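# Set the plate on the scale platform with suction

## Task

Get the plate resting on top of the scale's platform with no part of it sticking out past the platform's edge. It must stay there by itself, not because the robot is holding it. Afterwards release the plate and pull the cup away from it.

## Robot and tools

Robot: two 7-joint Kinova Gen3 arms, left_arm and right_arm. Each ends in a vacuum suction cup, not fingers. Base positions in the scene frame: left_arm (-0.005, +0.345, 0) m, turned about +9.5 degrees around z; right_arm (-0.008, -0.401, 0) m, turned about -11.4 degrees. Joint ranges (rad): waist and both rolls ±6.283, shoulder ±2.250, elbow ±2.580, wrist pitch ±2.100.

Scene frame: origin on the table surface midway between the bases, +x away from the robot over the table, +z up, left_arm on the +y side. The names left and right do not refer to image sides. The cup point is the centre of the cup rim, and the cup opens along the cup point's own +z axis. About 7 cm back from the rim the tool body and wrist camera stick out up to roughly 8 cm sideways, so keep that clear of objects.

The 14-number row (used by both motion tools): a single list covering both arms, values in [-1, 1]. Order: left dx, dy, dz, rx, ry, rz, left suction, then right dx, dy, dz, rx, ry, rz, right suction. The first six per arm are an offset, expressed in that cup point's own axes (not scene axes), counted from the cup point's pose in the most recent result that showed it. Before any result of the scene has shown it, and for a second or later call inside one reply, the reference is wherever the arm is when the call starts. Scale: 1.0 equals 0.6 m of travel or 180 degrees of turn. rx, ry, rz form one rotation vector. All zeros therefore means go back to the reference pose, not hold still. Suction is an absolute level, not an offset: 1 is full vacuum (about 55 kPa under ambient), fractions ask for partial vacuum, 0.05 or less is off. It persists, so to keep an arm's cup as it is, repeat its previous suction number; a 0 actively switches it off. For an arm meant to stay put, give the offset back to its desired pose in the first call of a reply and zeros afterwards.

execute_actions(actions, pictures): actions holds at most one entry. [] just reports the state. {"rows": [...], "steps": n} applies rows one per control step (1/30 s), up to 15 rows and 15 steps (default 15); the last row repeats to fill the steps, and each row is measured from the same reference, not from the prior row. {"steps": n} with no rows is a wait of up to 300 steps counted from the last result, including your own reply time. pictures (boolean) turns images on or off; they come by default. A rejected call moves nothing.

move(target, speed): target is one 14-number row as above. Each cup point follows a straight line to its target, all finishing together, lasting 0.5 to 10 s (cut off at 10 s). speed is m/s, 0.002 to 0.5, default 0.25; turning is capped at twice that in rad/s. Paths ignore obstacles and the other arm, and arms can lag, wander or overshoot the speed, most when stretched out. Suction values go out at the start. The result adds a move: line with the ending (done, off_target, moving, held, fault) and limits (paced = the sent pose was clipped; held = a safety check blocked steps, after which motion can jump fast), plus each cup point's distance from its target.

wait(seconds): 0 to 10 s, sends nothing new. zoom_image(camera, region): camera is one of cam_head_left, cam_head_right, cam_high, cam_low, cam_left_wrist, cam_right_wrist (each 672x504); region is [x0, y0, x1, y1] in pixels from the top-left, no larger than 504 by 504. read_manual(section): only "licences", moves nothing. finished_scene(scene): integer 1 to 2, ends the current scene irreversibly and reports whether it succeeded.

Control: every step the commanded pose is limited to 70 mm and 16 degrees away from the measured pose; inverse kinematics then favours position over orientation. After an action ends, an arm continues only to its final clipped pose, so check the result and send the remainder. Elbows never fully straighten. The simulation keeps running while you compose replies.

Result lines: left_arm: … | right_arm: … give each cup point's position (m) and quat_wxyz in the scene frame; accuracy drops at long reach. "Hand target" shows where the controller is steering. "pose unreachable" names an arm whose command the clearance check altered or blocked; HELD flags steps not sent. suction_measured is achieved vacuum; part_present turns 1 at 0.50 and back to 0 under 0.45. Joint torques carry per-arm offsets and noise. MOTOR HOT warns at 60 °C; at 75 °C an OVER-TEMPERATURE FAULT lets that arm sag until it cools, so avoid holding loads for long.

Gripping: turn suction on and press the 29 mm rim flat onto a smooth, flat area of the object, fully sealed; edges, holes or seams under the rim leak. A good seal reads up to 0.15 under the command and may dip 0.04 as the pump cycles; near 0 means no seal. Under vacuum the cup shortens, bringing the object up to about 10 mm nearer the tool, and it can pull an object up off its support. To release: set the object down on its support, switch suction off, then back off more than 15 mm. If the cup seals to the table, switch suction off to free it.

Avoid: knocking anything off the table (fails the job), drops, slips, slams, hard pushes, arms striking each other. Faster contact hits harder, and targets further beyond a contact press harder. Contact torque reaching a joint limit (48.6 N m for the four big joints, 30.6 N m for the three wrist joints) causes a TORQUE FAULT: the arm halts 10 s and drops the rest of the call. Loose objects may occasionally get nudged by outside pushes.

Each tool is called after ">>>" as name(argument=value, ...) on one line, values as JSON.

## Session

>>> execute_actions(actions=[])

Scene clock: 0.00 s of 4900.00 s.
left_arm: end_effector_position=(+0.4395, +0.4218, +0.2070) suction_measured=0.00 part_present=0 end_effector_quat_wxyz=(+0.000, -0.340, +0.940, +0.001) | right_arm: end_effector_position=(+0.4321, -0.4898, +0.2056) suction_measured=0.01 part_present=0 end_effector_quat_wxyz=(-0.002, +0.351, +0.936, -0.002)
Joint positions: left_arm=[-0.058  0.435  0.001  1.654 -0.003  1.053 -2.67 ] | right_arm=[-0.056  0.434  0.     1.66   0.003  1.052  2.565]
Joint velocities: left_arm=[-0.001  0.     0.001 -0.    -0.     0.    -0.   ] | right_arm=[ 0.001  0.001  0.001  0.001  0.    -0.     0.   ]
Joint torques (N m, as the joint torque sensors report them, + toward a larger angle): no reading
Hand target (left_arm): +0.439, +0.422, +0.207; +0.000, -0.340, +0.940, +0.001
Hand target (right_arm): +0.432, -0.490, +0.206; -0.002, +0.351, +0.936, -0.002

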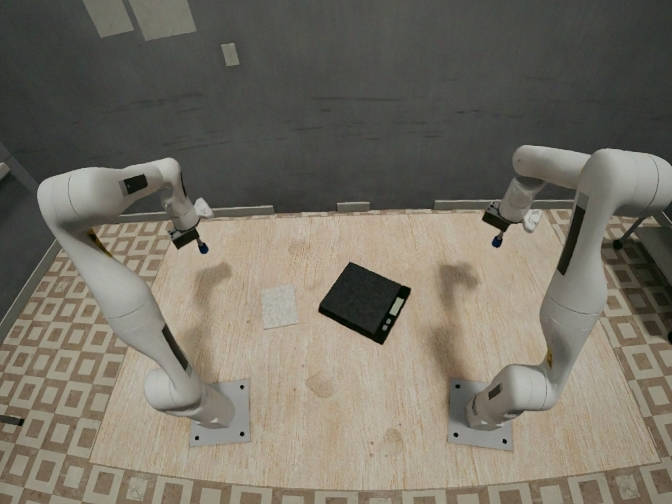

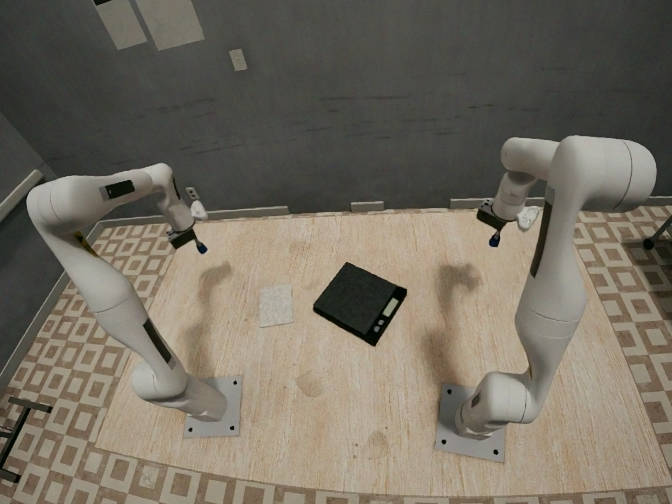

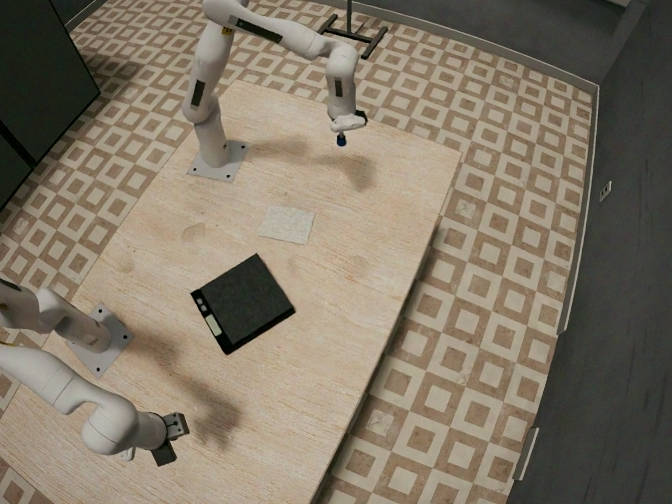

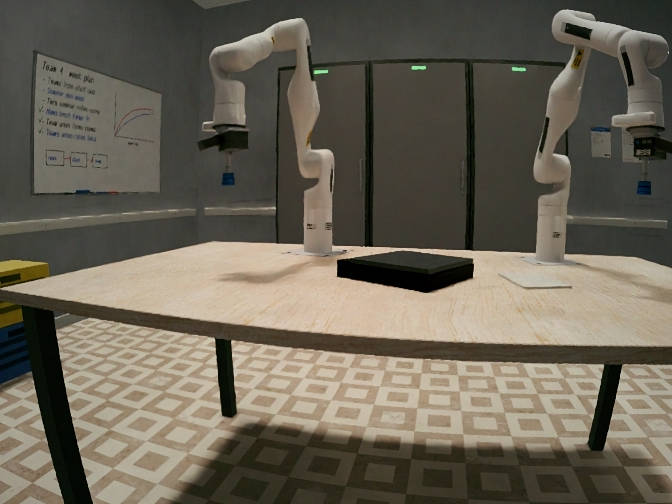

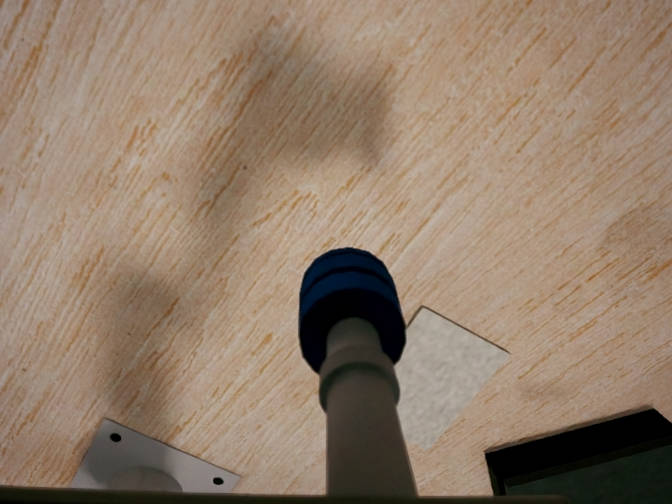

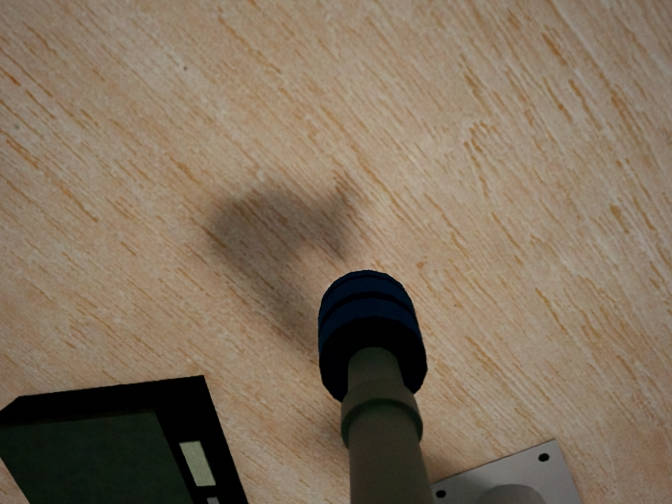

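>>> move(target=[0.352,-0.162,0.2,0,0,0,0,0,0,0,0,0,0,0])

Scene clock: 6.03 s of 4900.00 s.
left_arm: end_effector_position=(+0.3394, +0.2115, +0.0870) suction_measured=0.00 part_present=0 end_effector_quat_wxyz=(+0.000, -0.340, +0.940, +0.000) | right_arm: end_effector_position=(+0.4321, -0.4898, +0.2056) suction_measured=0.01 part_present=0 end_effector_quat_wxyz=(-0.002, +0.351, +0.936, -0.002)
Joint positions: left_arm=[ 0.441  0.493  0.039  2.08  -0.037  0.569 -2.107] | right_arm=[-0.056  0.434  0.     1.66   0.003  1.052  2.565]
Joint velocities: left_arm=[ 0.008  0.003  0.002  0.001 -0.003 -0.     0.003] | right_arm=[-0.    -0.     0.    -0.001  0.002 -0.    -0.001]
Joint torques (N m, as the joint torque sensors report them, + toward a larger angle): left_arm=[ -0.42 -11.23  -0.43  -4.17  -0.27   0.2    0.12] | right_arm=[ -0.06 -13.78   0.62  -5.86  -0.28   0.     0.39]
Hand target (left_arm): +0.339, +0.211, +0.087; +0.000, -0.340, +0.941, +0.000
Hand target (right_arm): +0.432, -0.490, +0.206; -0.002, +0.351, +0.936, -0.002
Off the commanded pose (left_arm): 0.001 m, 0 deg.
Off the commanded pose (right_arm): 0.000 m, 0 deg.
After step 90, 1.40 s passed at rest.
move: done

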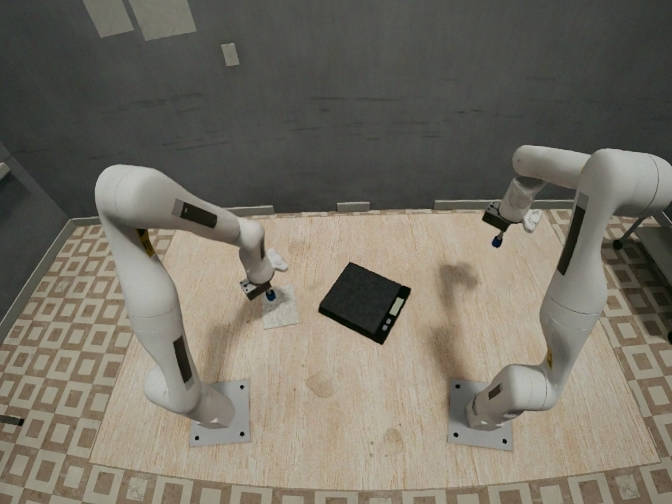

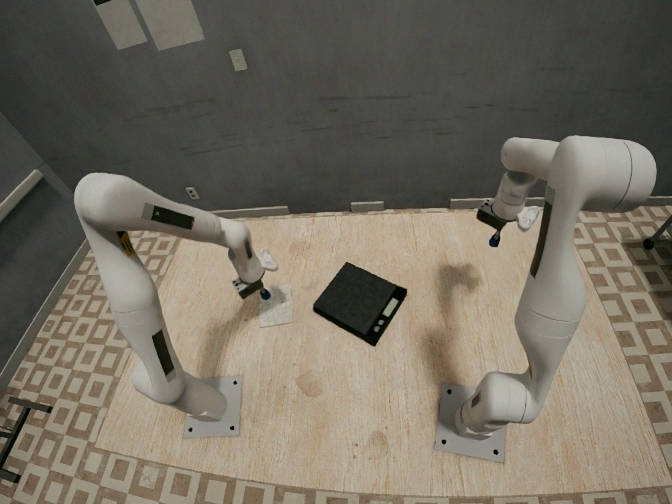

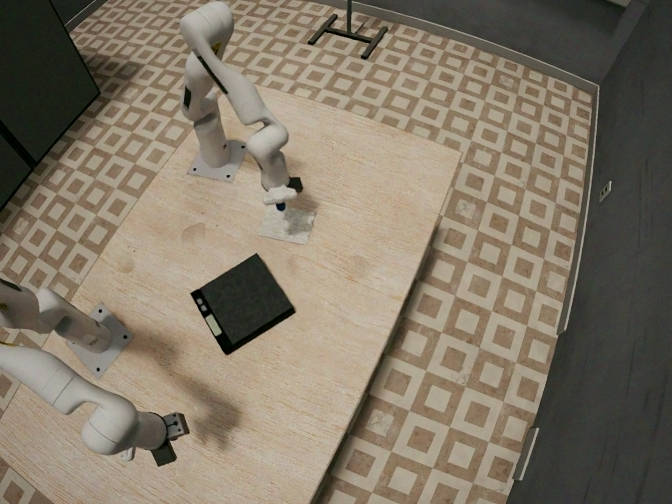

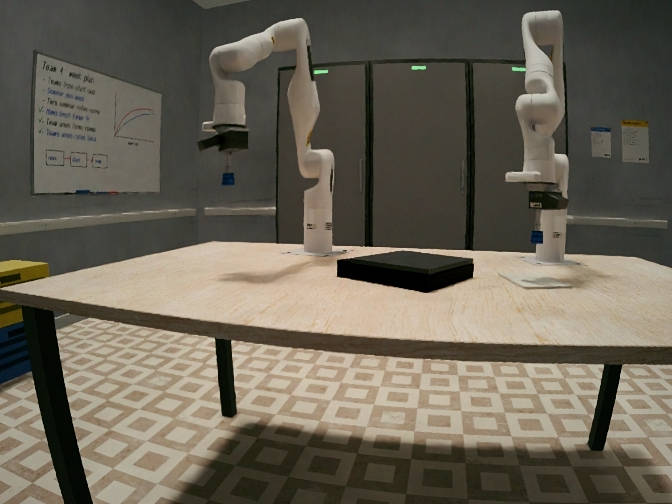

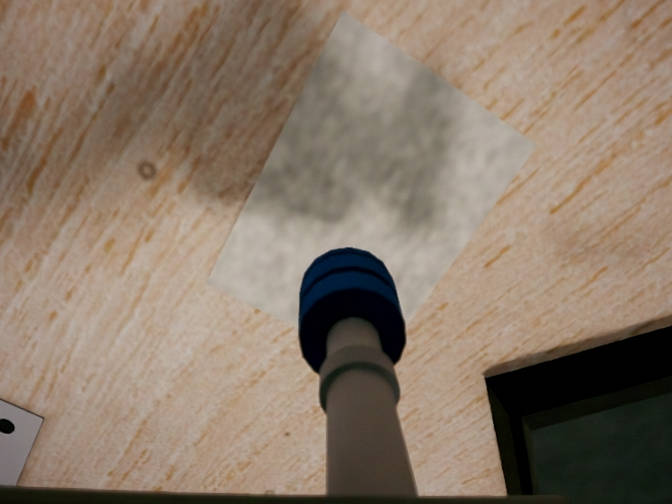

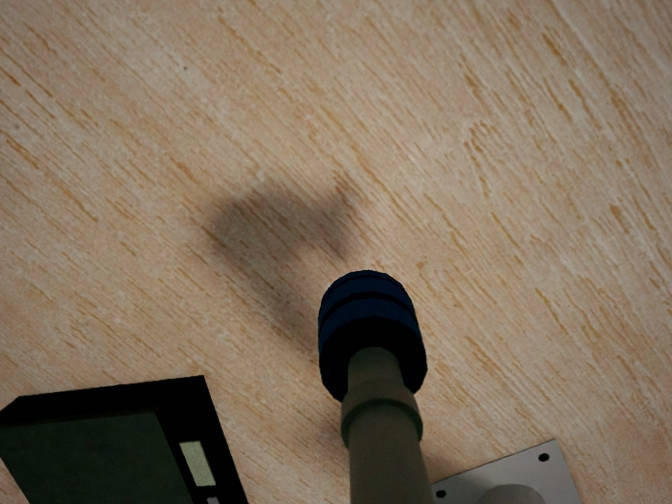

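>>> move(target=[0.005,-0.014,0.115,0,0,0,0,0,0,0,0,0,0,0])

>>> move(target=[0,0,0.027,0,0,0,1,0,0,0,0,0,0,0], speed=0.03)

Scene clock: 10.60 s of 4900.00 s.
left_arm: end_effector_position=(+0.3425, +0.2030, +0.0180) suction_measured=0.00 part_present=0 end_effector_quat_wxyz=(+0.001, -0.340, +0.940, +0.000) | right_arm: end_effector_position=(+0.4321, -0.4898, +0.2056) suction_measured=0.01 part_present=0 end_effector_quat_wxyz=(-0.002, +0.351, +0.936, -0.002)
Joint positions: left_arm=[ 0.472  0.669  0.025  2.104 -0.044  0.369 -2.082] | right_arm=[-0.056  0.434  0.     1.66   0.003  1.052  2.565]
Joint velocities: left_arm=[ 0.002  0.006 -0.     0.    -0.    -0.001  0.   ] | right_arm=[ 0.002  0.    -0.002 -0.    -0.001 -0.    -0.   ]
Joint torques (N m, as the joint torque sensors report them, + toward a larger angle): left_arm=[ -0.14 -13.08  -0.34  -2.66   0.07   0.54  -0.04] | right_arm=[ -0.1  -13.76   0.39  -5.93  -0.26  -0.01   0.25]
Hand target (left_arm): +0.342, +0.203, +0.018; +0.000, -0.340, +0.941, +0.000
Hand target (right_arm): +0.432, -0.490, +0.206; -0.002, +0.351, +0.936, -0.002
Off the commanded pose (left_arm): 0.000 m, 0 deg.
Off the commanded pose (right_arm): 0.000 m, 0 deg.
After step 90, 0.67 s passed at rest.
move: done

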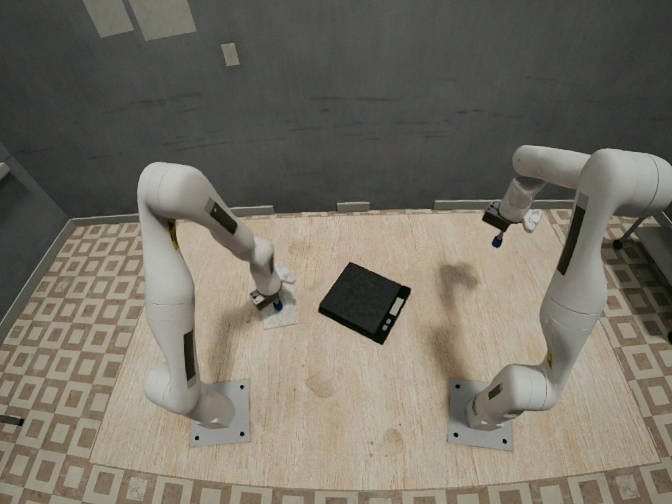

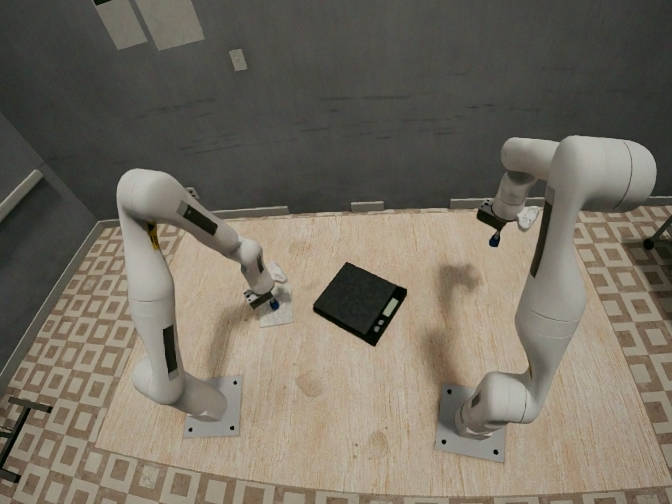

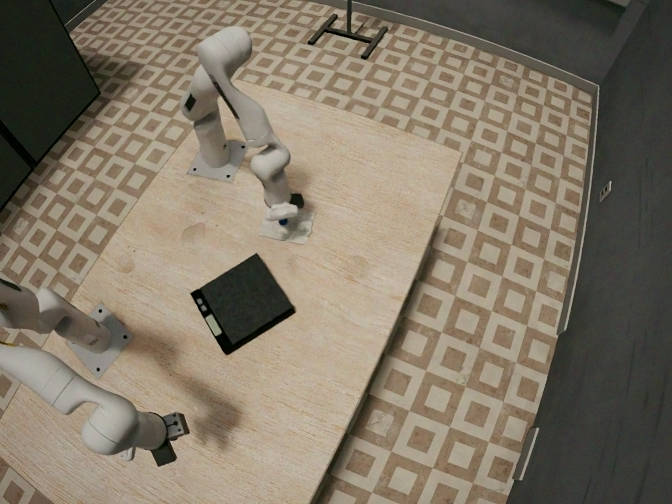

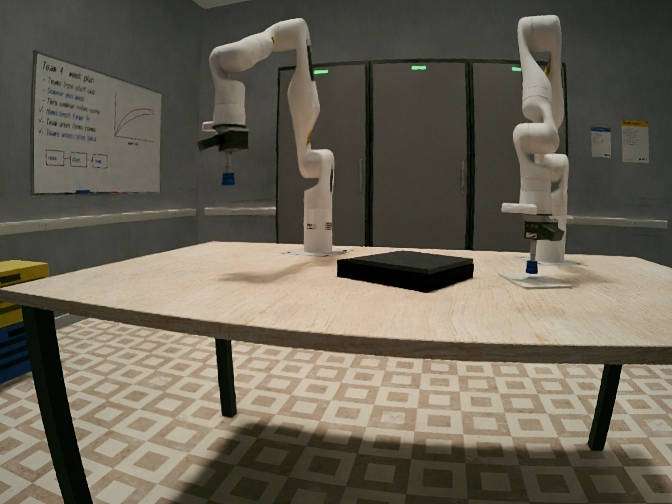

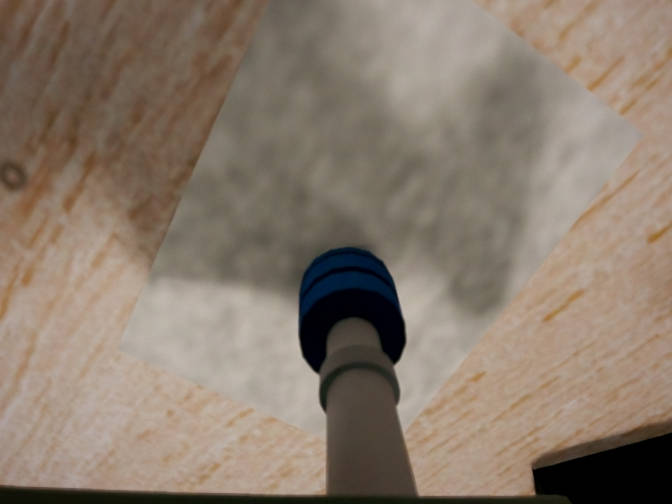

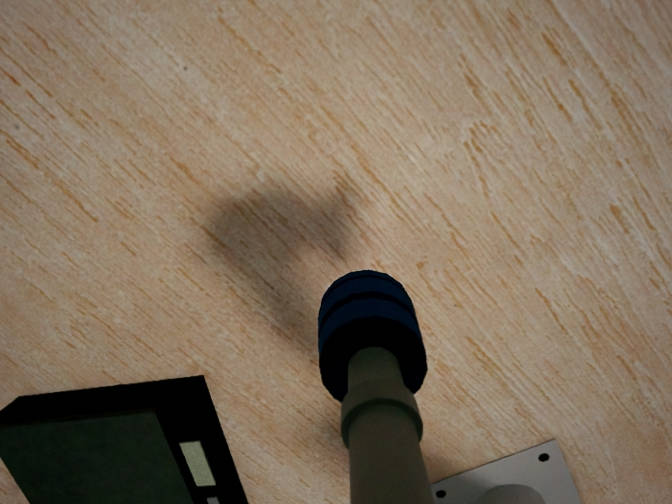

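Scene clock: 11.40 s of 4900.00 s.
left_arm: end_effector_position=(+0.3423, +0.2030, +0.0018) suction_measured=0.39 part_present=0 end_effector_quat_wxyz=(+0.000, -0.340, +0.940, +0.000) | right_arm: end_effector_position=(+0.4321, -0.4898, +0.2056) suction_measured=0.01 part_present=0 end_effector_quat_wxyz=(-0.002, +0.351, +0.936, -0.002)
Joint positions: left_arm=[ 0.474  0.711  0.021  2.108 -0.045  0.323 -2.081] | right_arm=[-0.056  0.434  0.     1.66   0.003  1.052  2.565]
Joint velocities: left_arm=[ 0.001  0.005  0.001  0.     0.    -0.003  0.   ] | right_arm=[-0.     0.002  0.001 -0.    -0.001  0.     0.001]
Joint torques (N m, as the joint torque sensors report them, + toward a larger angle): left_arm=[  0.09 -12.85  -0.32  -2.57   0.02   0.09  -0.03] | right_arm=[ -0.17 -13.58   0.5   -5.87  -0.33   0.15   0.23]
Hand target (left_arm): +0.342, +0.203, +0.002; +0.000, -0.340, +0.940, -0.000
Hand target (right_arm): +0.432, -0.490, +0.206; -0.002, +0.351, +0.936, -0.002
Off the commanded pose (left_arm): 0.000 m, 0 deg.
Off the commanded pose (right_arm): 0.000 m, 0 deg.
move: done

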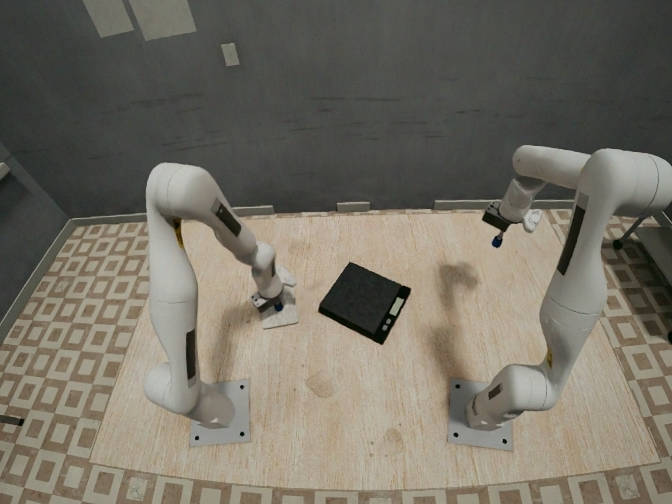

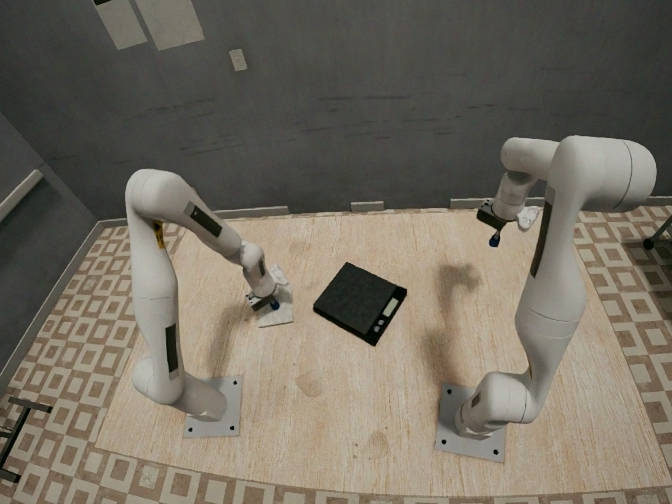

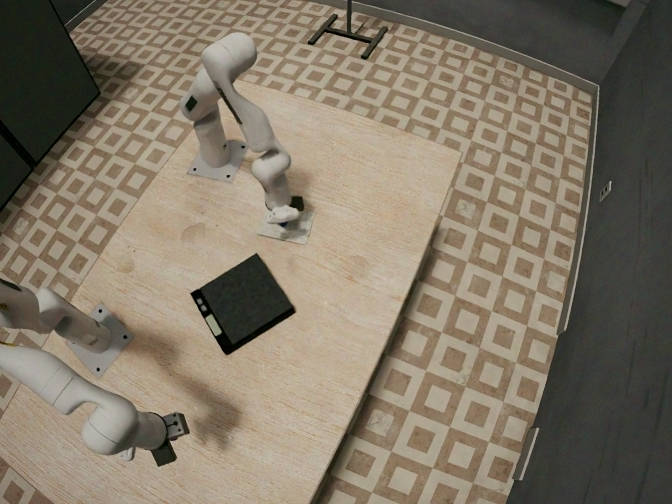

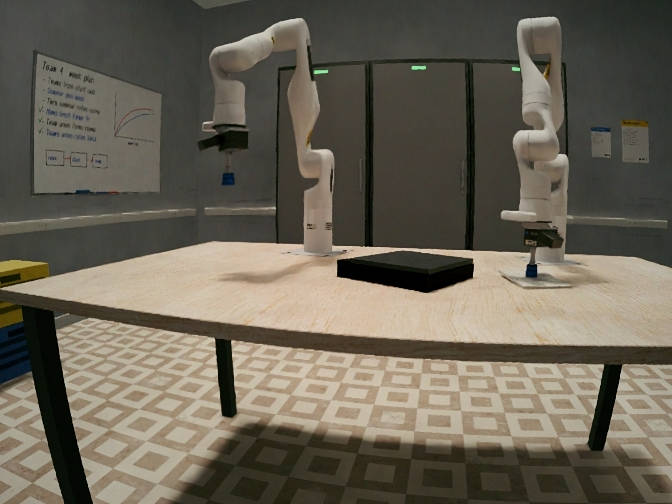

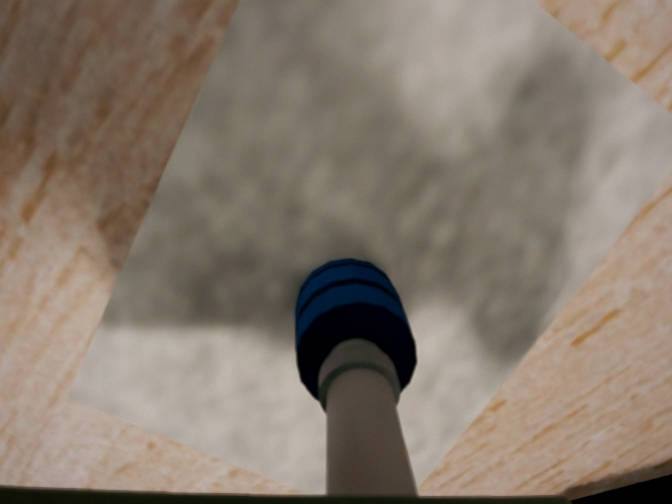

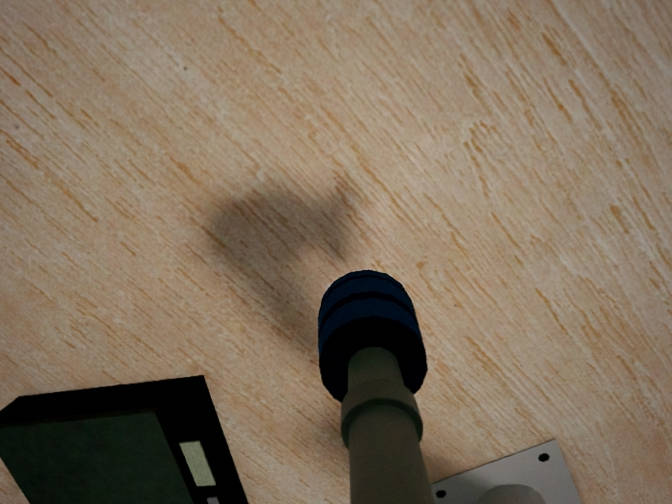

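>>> move(target=[0,0,-0.15,0,0,0.05,1,0,0,0,0,0,0,0], speed=0.15)

Scene clock: 14.30 s of 4900.00 s.
left_arm: end_effector_position=(+0.3424, +0.2031, +0.0918) suction_measured=0.99 part_present=1 end_effector_quat_wxyz=(+0.000, -0.265, +0.964, +0.000) | right_arm: end_effector_position=(+0.4321, -0.4898, +0.2056) suction_measured=0.01 part_present=0 end_effector_quat_wxyz=(-0.002, +0.351, +0.936, -0.002)
Joint positions: left_arm=[ 0.425  0.492  0.087  2.058 -0.075  0.594 -2.207] | right_arm=[-0.056  0.434  0.     1.66   0.003  1.052  2.565]
Joint velocities: left_arm=[-0.003 -0.005 -0.001 -0.001  0.001  0.002 -0.001] | right_arm=[ 0.002 -0.     0.    -0.001 -0.     0.    -0.002]
Joint torques (N m, as the joint torque sensors report them, + toward a larger angle): left_arm=[ -0.7  -11.76  -0.28  -4.68  -0.06   0.29  -0.17] | right_arm=[ -0.24 -13.64   0.49  -5.9   -0.29   0.02   0.19]
Hand target (left_arm): +0.342, +0.203, +0.092; +0.001, -0.265, +0.964, +0.000
Hand target (right_arm): +0.432, -0.490, +0.206; -0.002, +0.351, +0.936, -0.002
Off the commanded pose (left_arm): 0.000 m, 0 deg.
Off the commanded pose (right_arm): 0.000 m, 0 deg.
move: done

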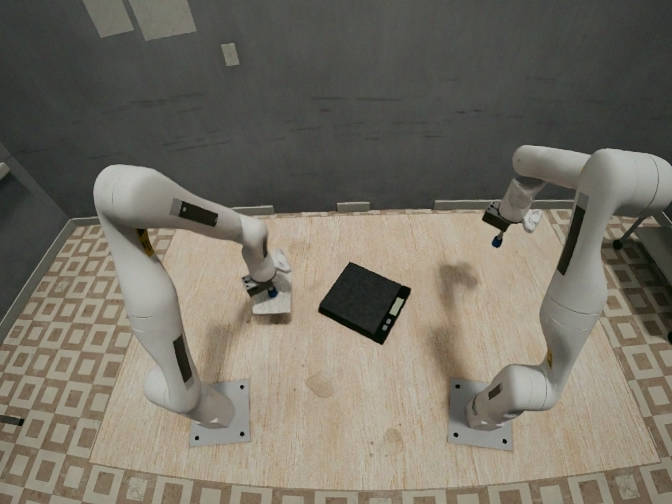

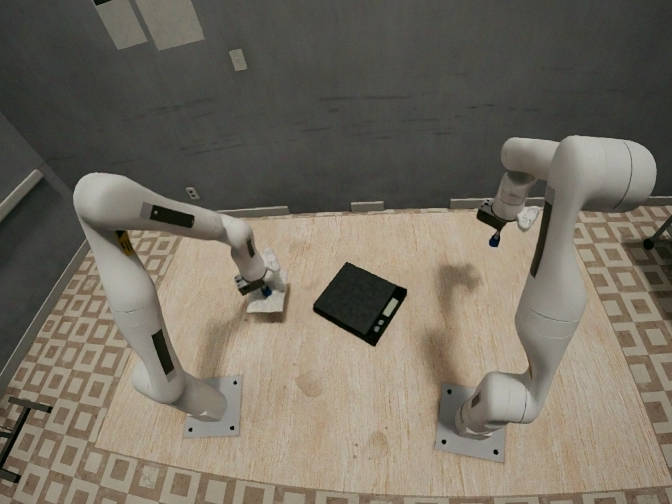

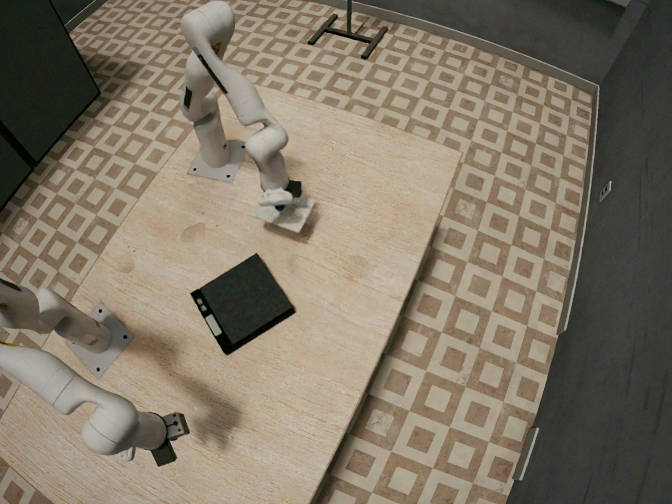

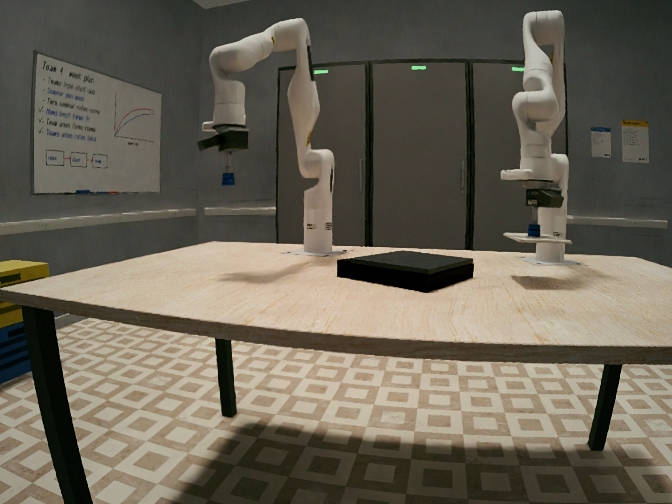

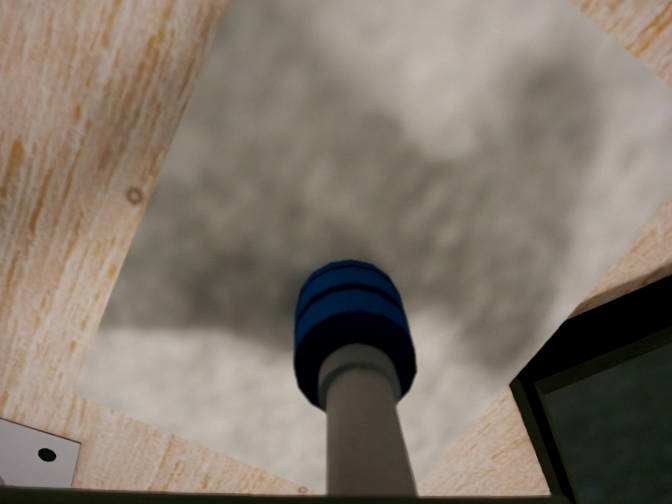

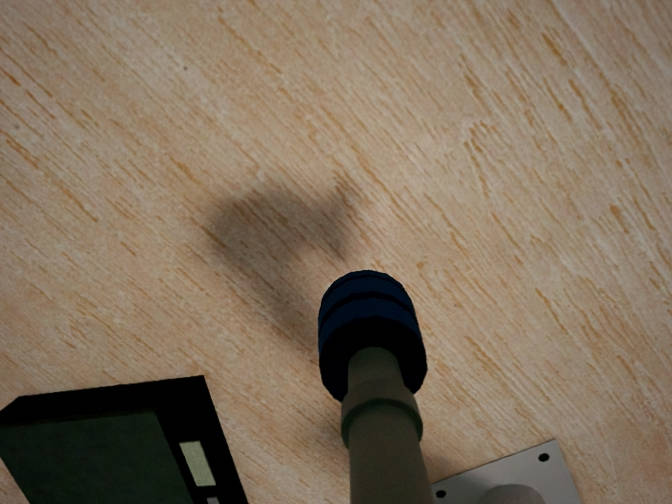

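>>> move(target=[0.187,-0.354,0.03,0,0,0.16,1,0,0,0,0,0,0,0])

Scene clock: 17.10 s of 4900.00 s.
left_arm: end_effector_position=(+0.3545, -0.0370, +0.0741) suction_measured=1.00 part_present=1 end_effector_quat_wxyz=(+0.001, -0.018, +1.000, +0.000) | right_arm: end_effector_position=(+0.4321, -0.4898, +0.2056) suction_measured=0.01 part_present=0 end_effector_quat_wxyz=(-0.002, +0.351, +0.936, -0.002)
Joint positions: left_arm=[ 0.809  0.774  0.213  1.549 -0.202  0.839 -2.175] | right_arm=[-0.056  0.434  0.     1.66   0.003  1.052  2.565]
Joint velocities: left_arm=[ 0.004  0.009 -0.    -0.005 -0.001  0.003  0.   ] | right_arm=[ 0.    -0.001  0.     0.001 -0.    -0.    -0.   ]
Joint torques (N m, as the joint torque sensors report them, + toward a larger angle): left_arm=[ -0.06 -16.82   0.45  -5.27   0.07   0.16  -0.05] | right_arm=[ -0.09 -13.61   0.39  -5.76  -0.33  -0.06   0.24]
Hand target (left_arm): +0.354, -0.037, +0.074; +0.001, -0.017, +1.000, +0.000
Hand target (right_arm): +0.432, -0.490, +0.206; -0.002, +0.351, +0.936, -0.002
Off the commanded pose (left_arm): 0.001 m, 0 deg.
Off the commanded pose (right_arm): 0.000 m, 0 deg.
move: done

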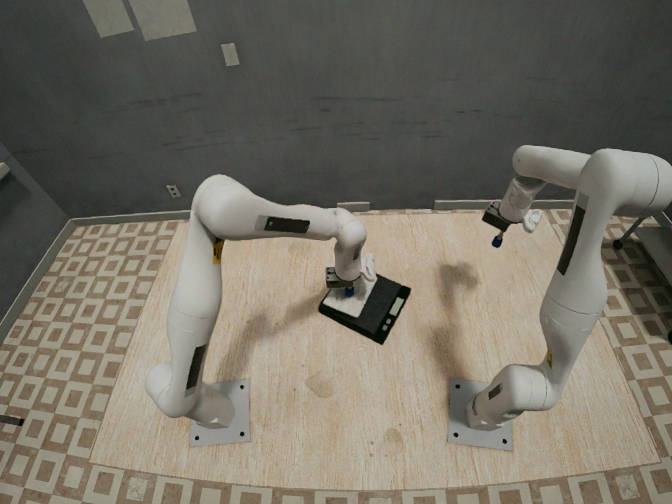

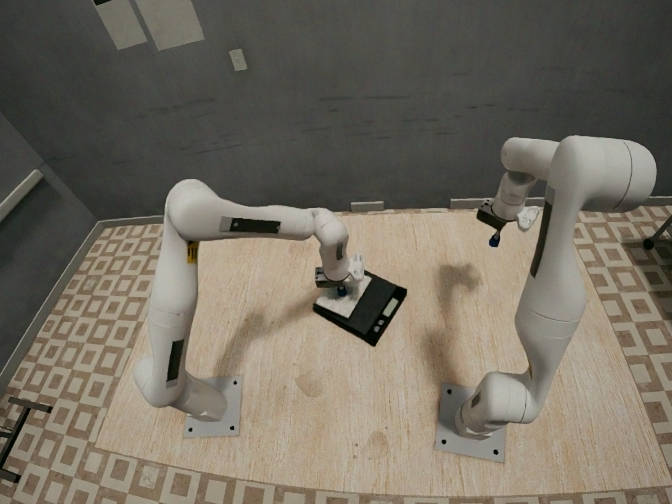

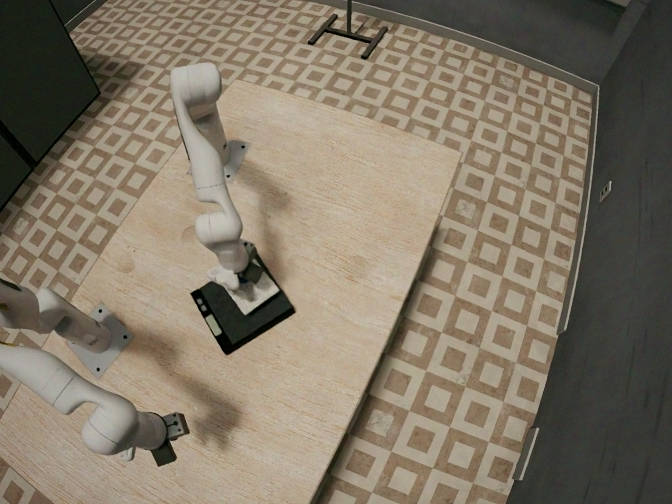

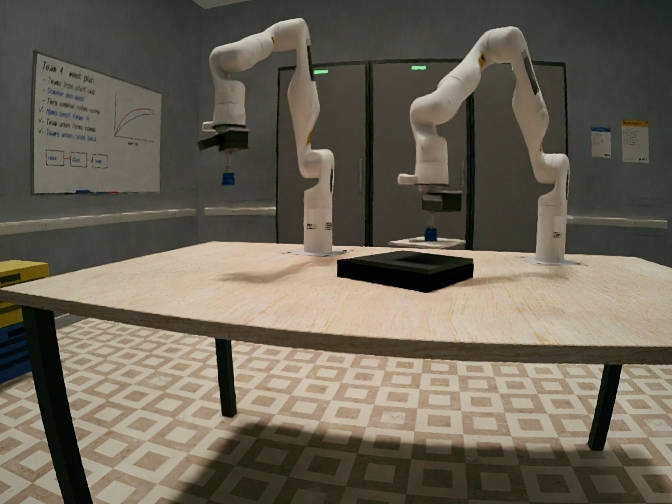

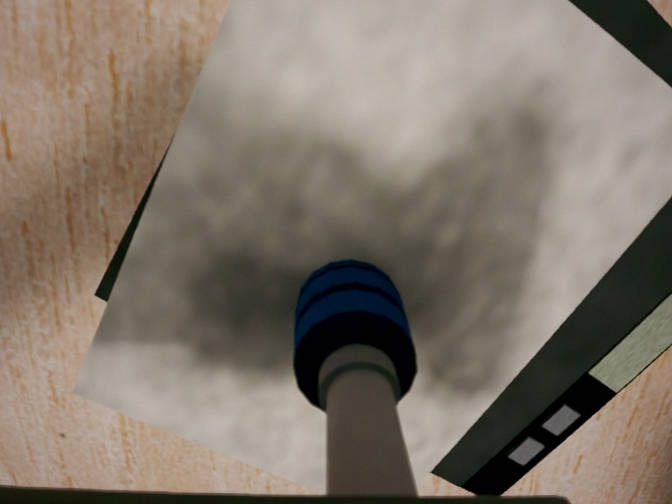

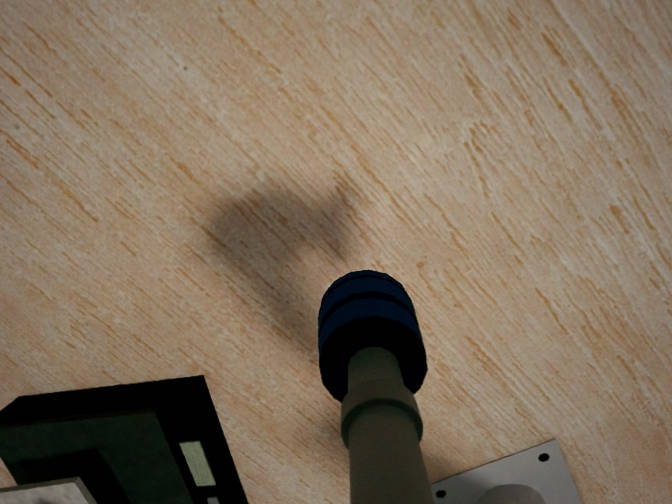

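>>> move(target=[-0.005,-0.035,0.04,0,0,0,1,0,0,0,0,0,0,0], speed=0.1)

Scene clock: 19.07 s of 4900.00 s.
left_arm: end_effector_position=(+0.3584, -0.0578, +0.0503) suction_measured=0.99 part_present=1 end_effector_quat_wxyz=(+0.001, -0.018, +1.000, -0.000) | right_arm: end_effector_position=(+0.4321, -0.4898, +0.2056) suction_measured=0.01 part_present=0 end_effector_quat_wxyz=(-0.002, +0.351, +0.936, -0.002)
Joint positions: left_arm=[ 0.841  0.843  0.204  1.492 -0.21   0.827 -2.152] | right_arm=[-0.056  0.434  0.     1.66   0.003  1.052  2.565]
Joint velocities: left_arm=[ 0.003  0.005  0.    -0.002 -0.     0.     0.001] | right_arm=[ 0.001 -0.     0.001 -0.001  0.001 -0.    -0.   ]
Joint torques (N m, as the joint torque sensors report them, + toward a larger angle): left_arm=[ -0.41 -18.01   0.95  -5.76   0.08   0.46  -0.34] | right_arm=[ -0.13 -13.79   0.4   -5.94  -0.36   0.05   0.26]
Hand target (left_arm): +0.358, -0.058, +0.050; +0.001, -0.018, +1.000, +0.000
Hand target (right_arm): +0.432, -0.490, +0.206; -0.002, +0.351, +0.936, -0.002
Off the commanded pose (left_arm): 0.000 m, 0 deg.
Off the commanded pose (right_arm): 0.000 m, 0 deg.
move: done

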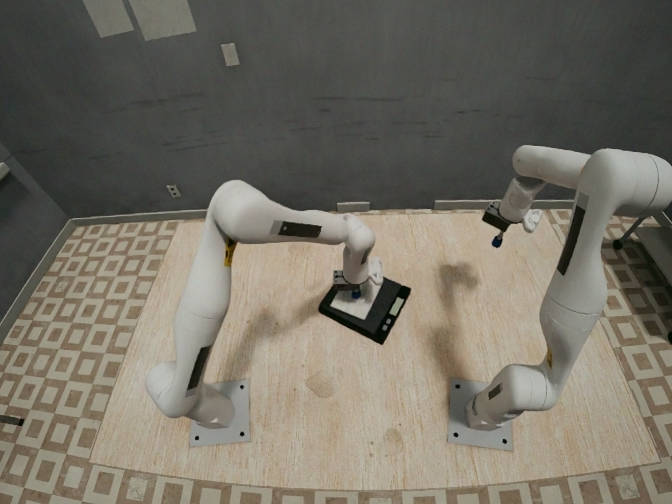

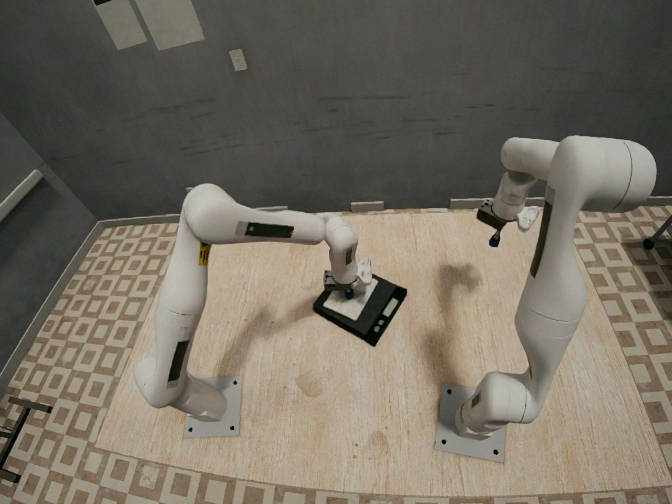

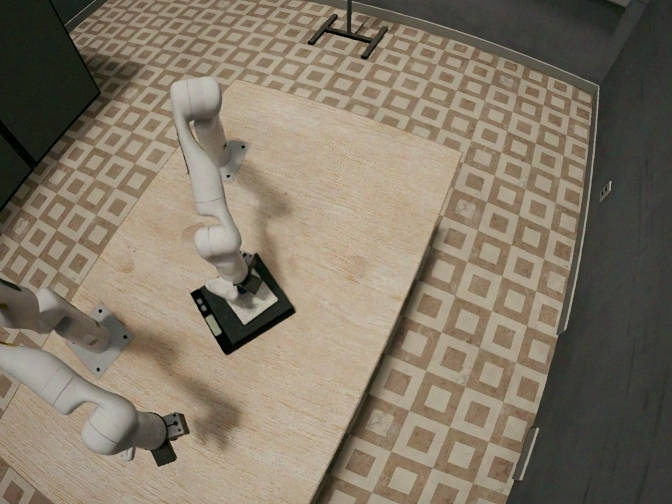

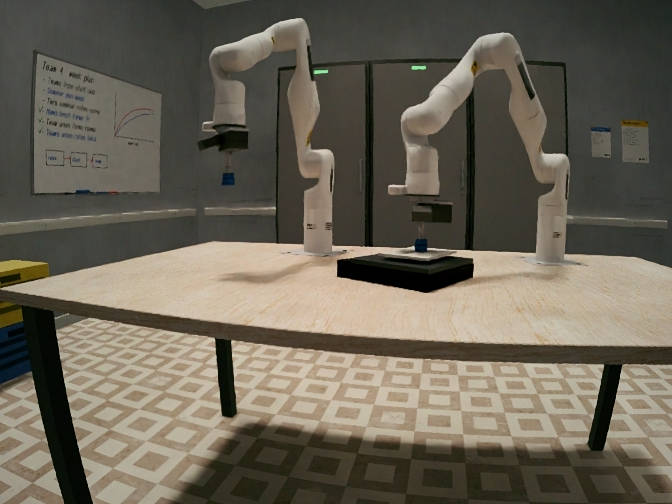

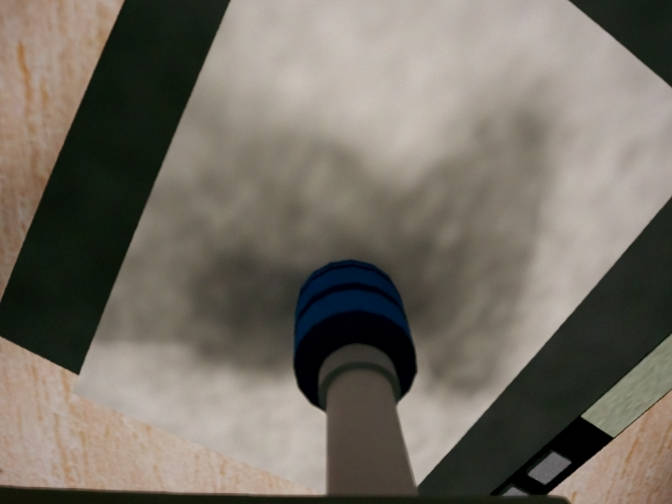

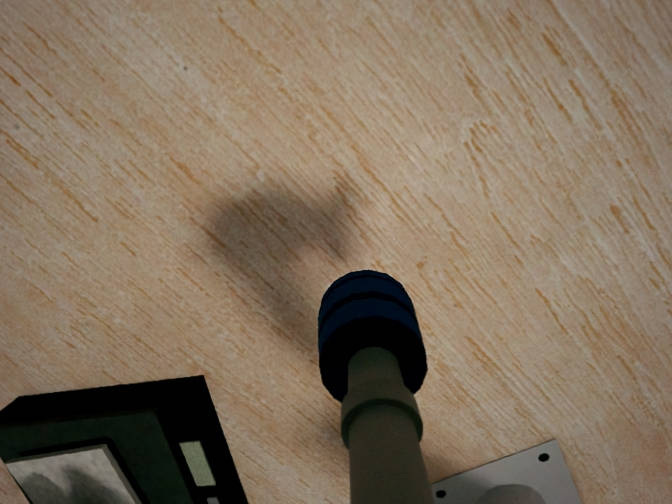

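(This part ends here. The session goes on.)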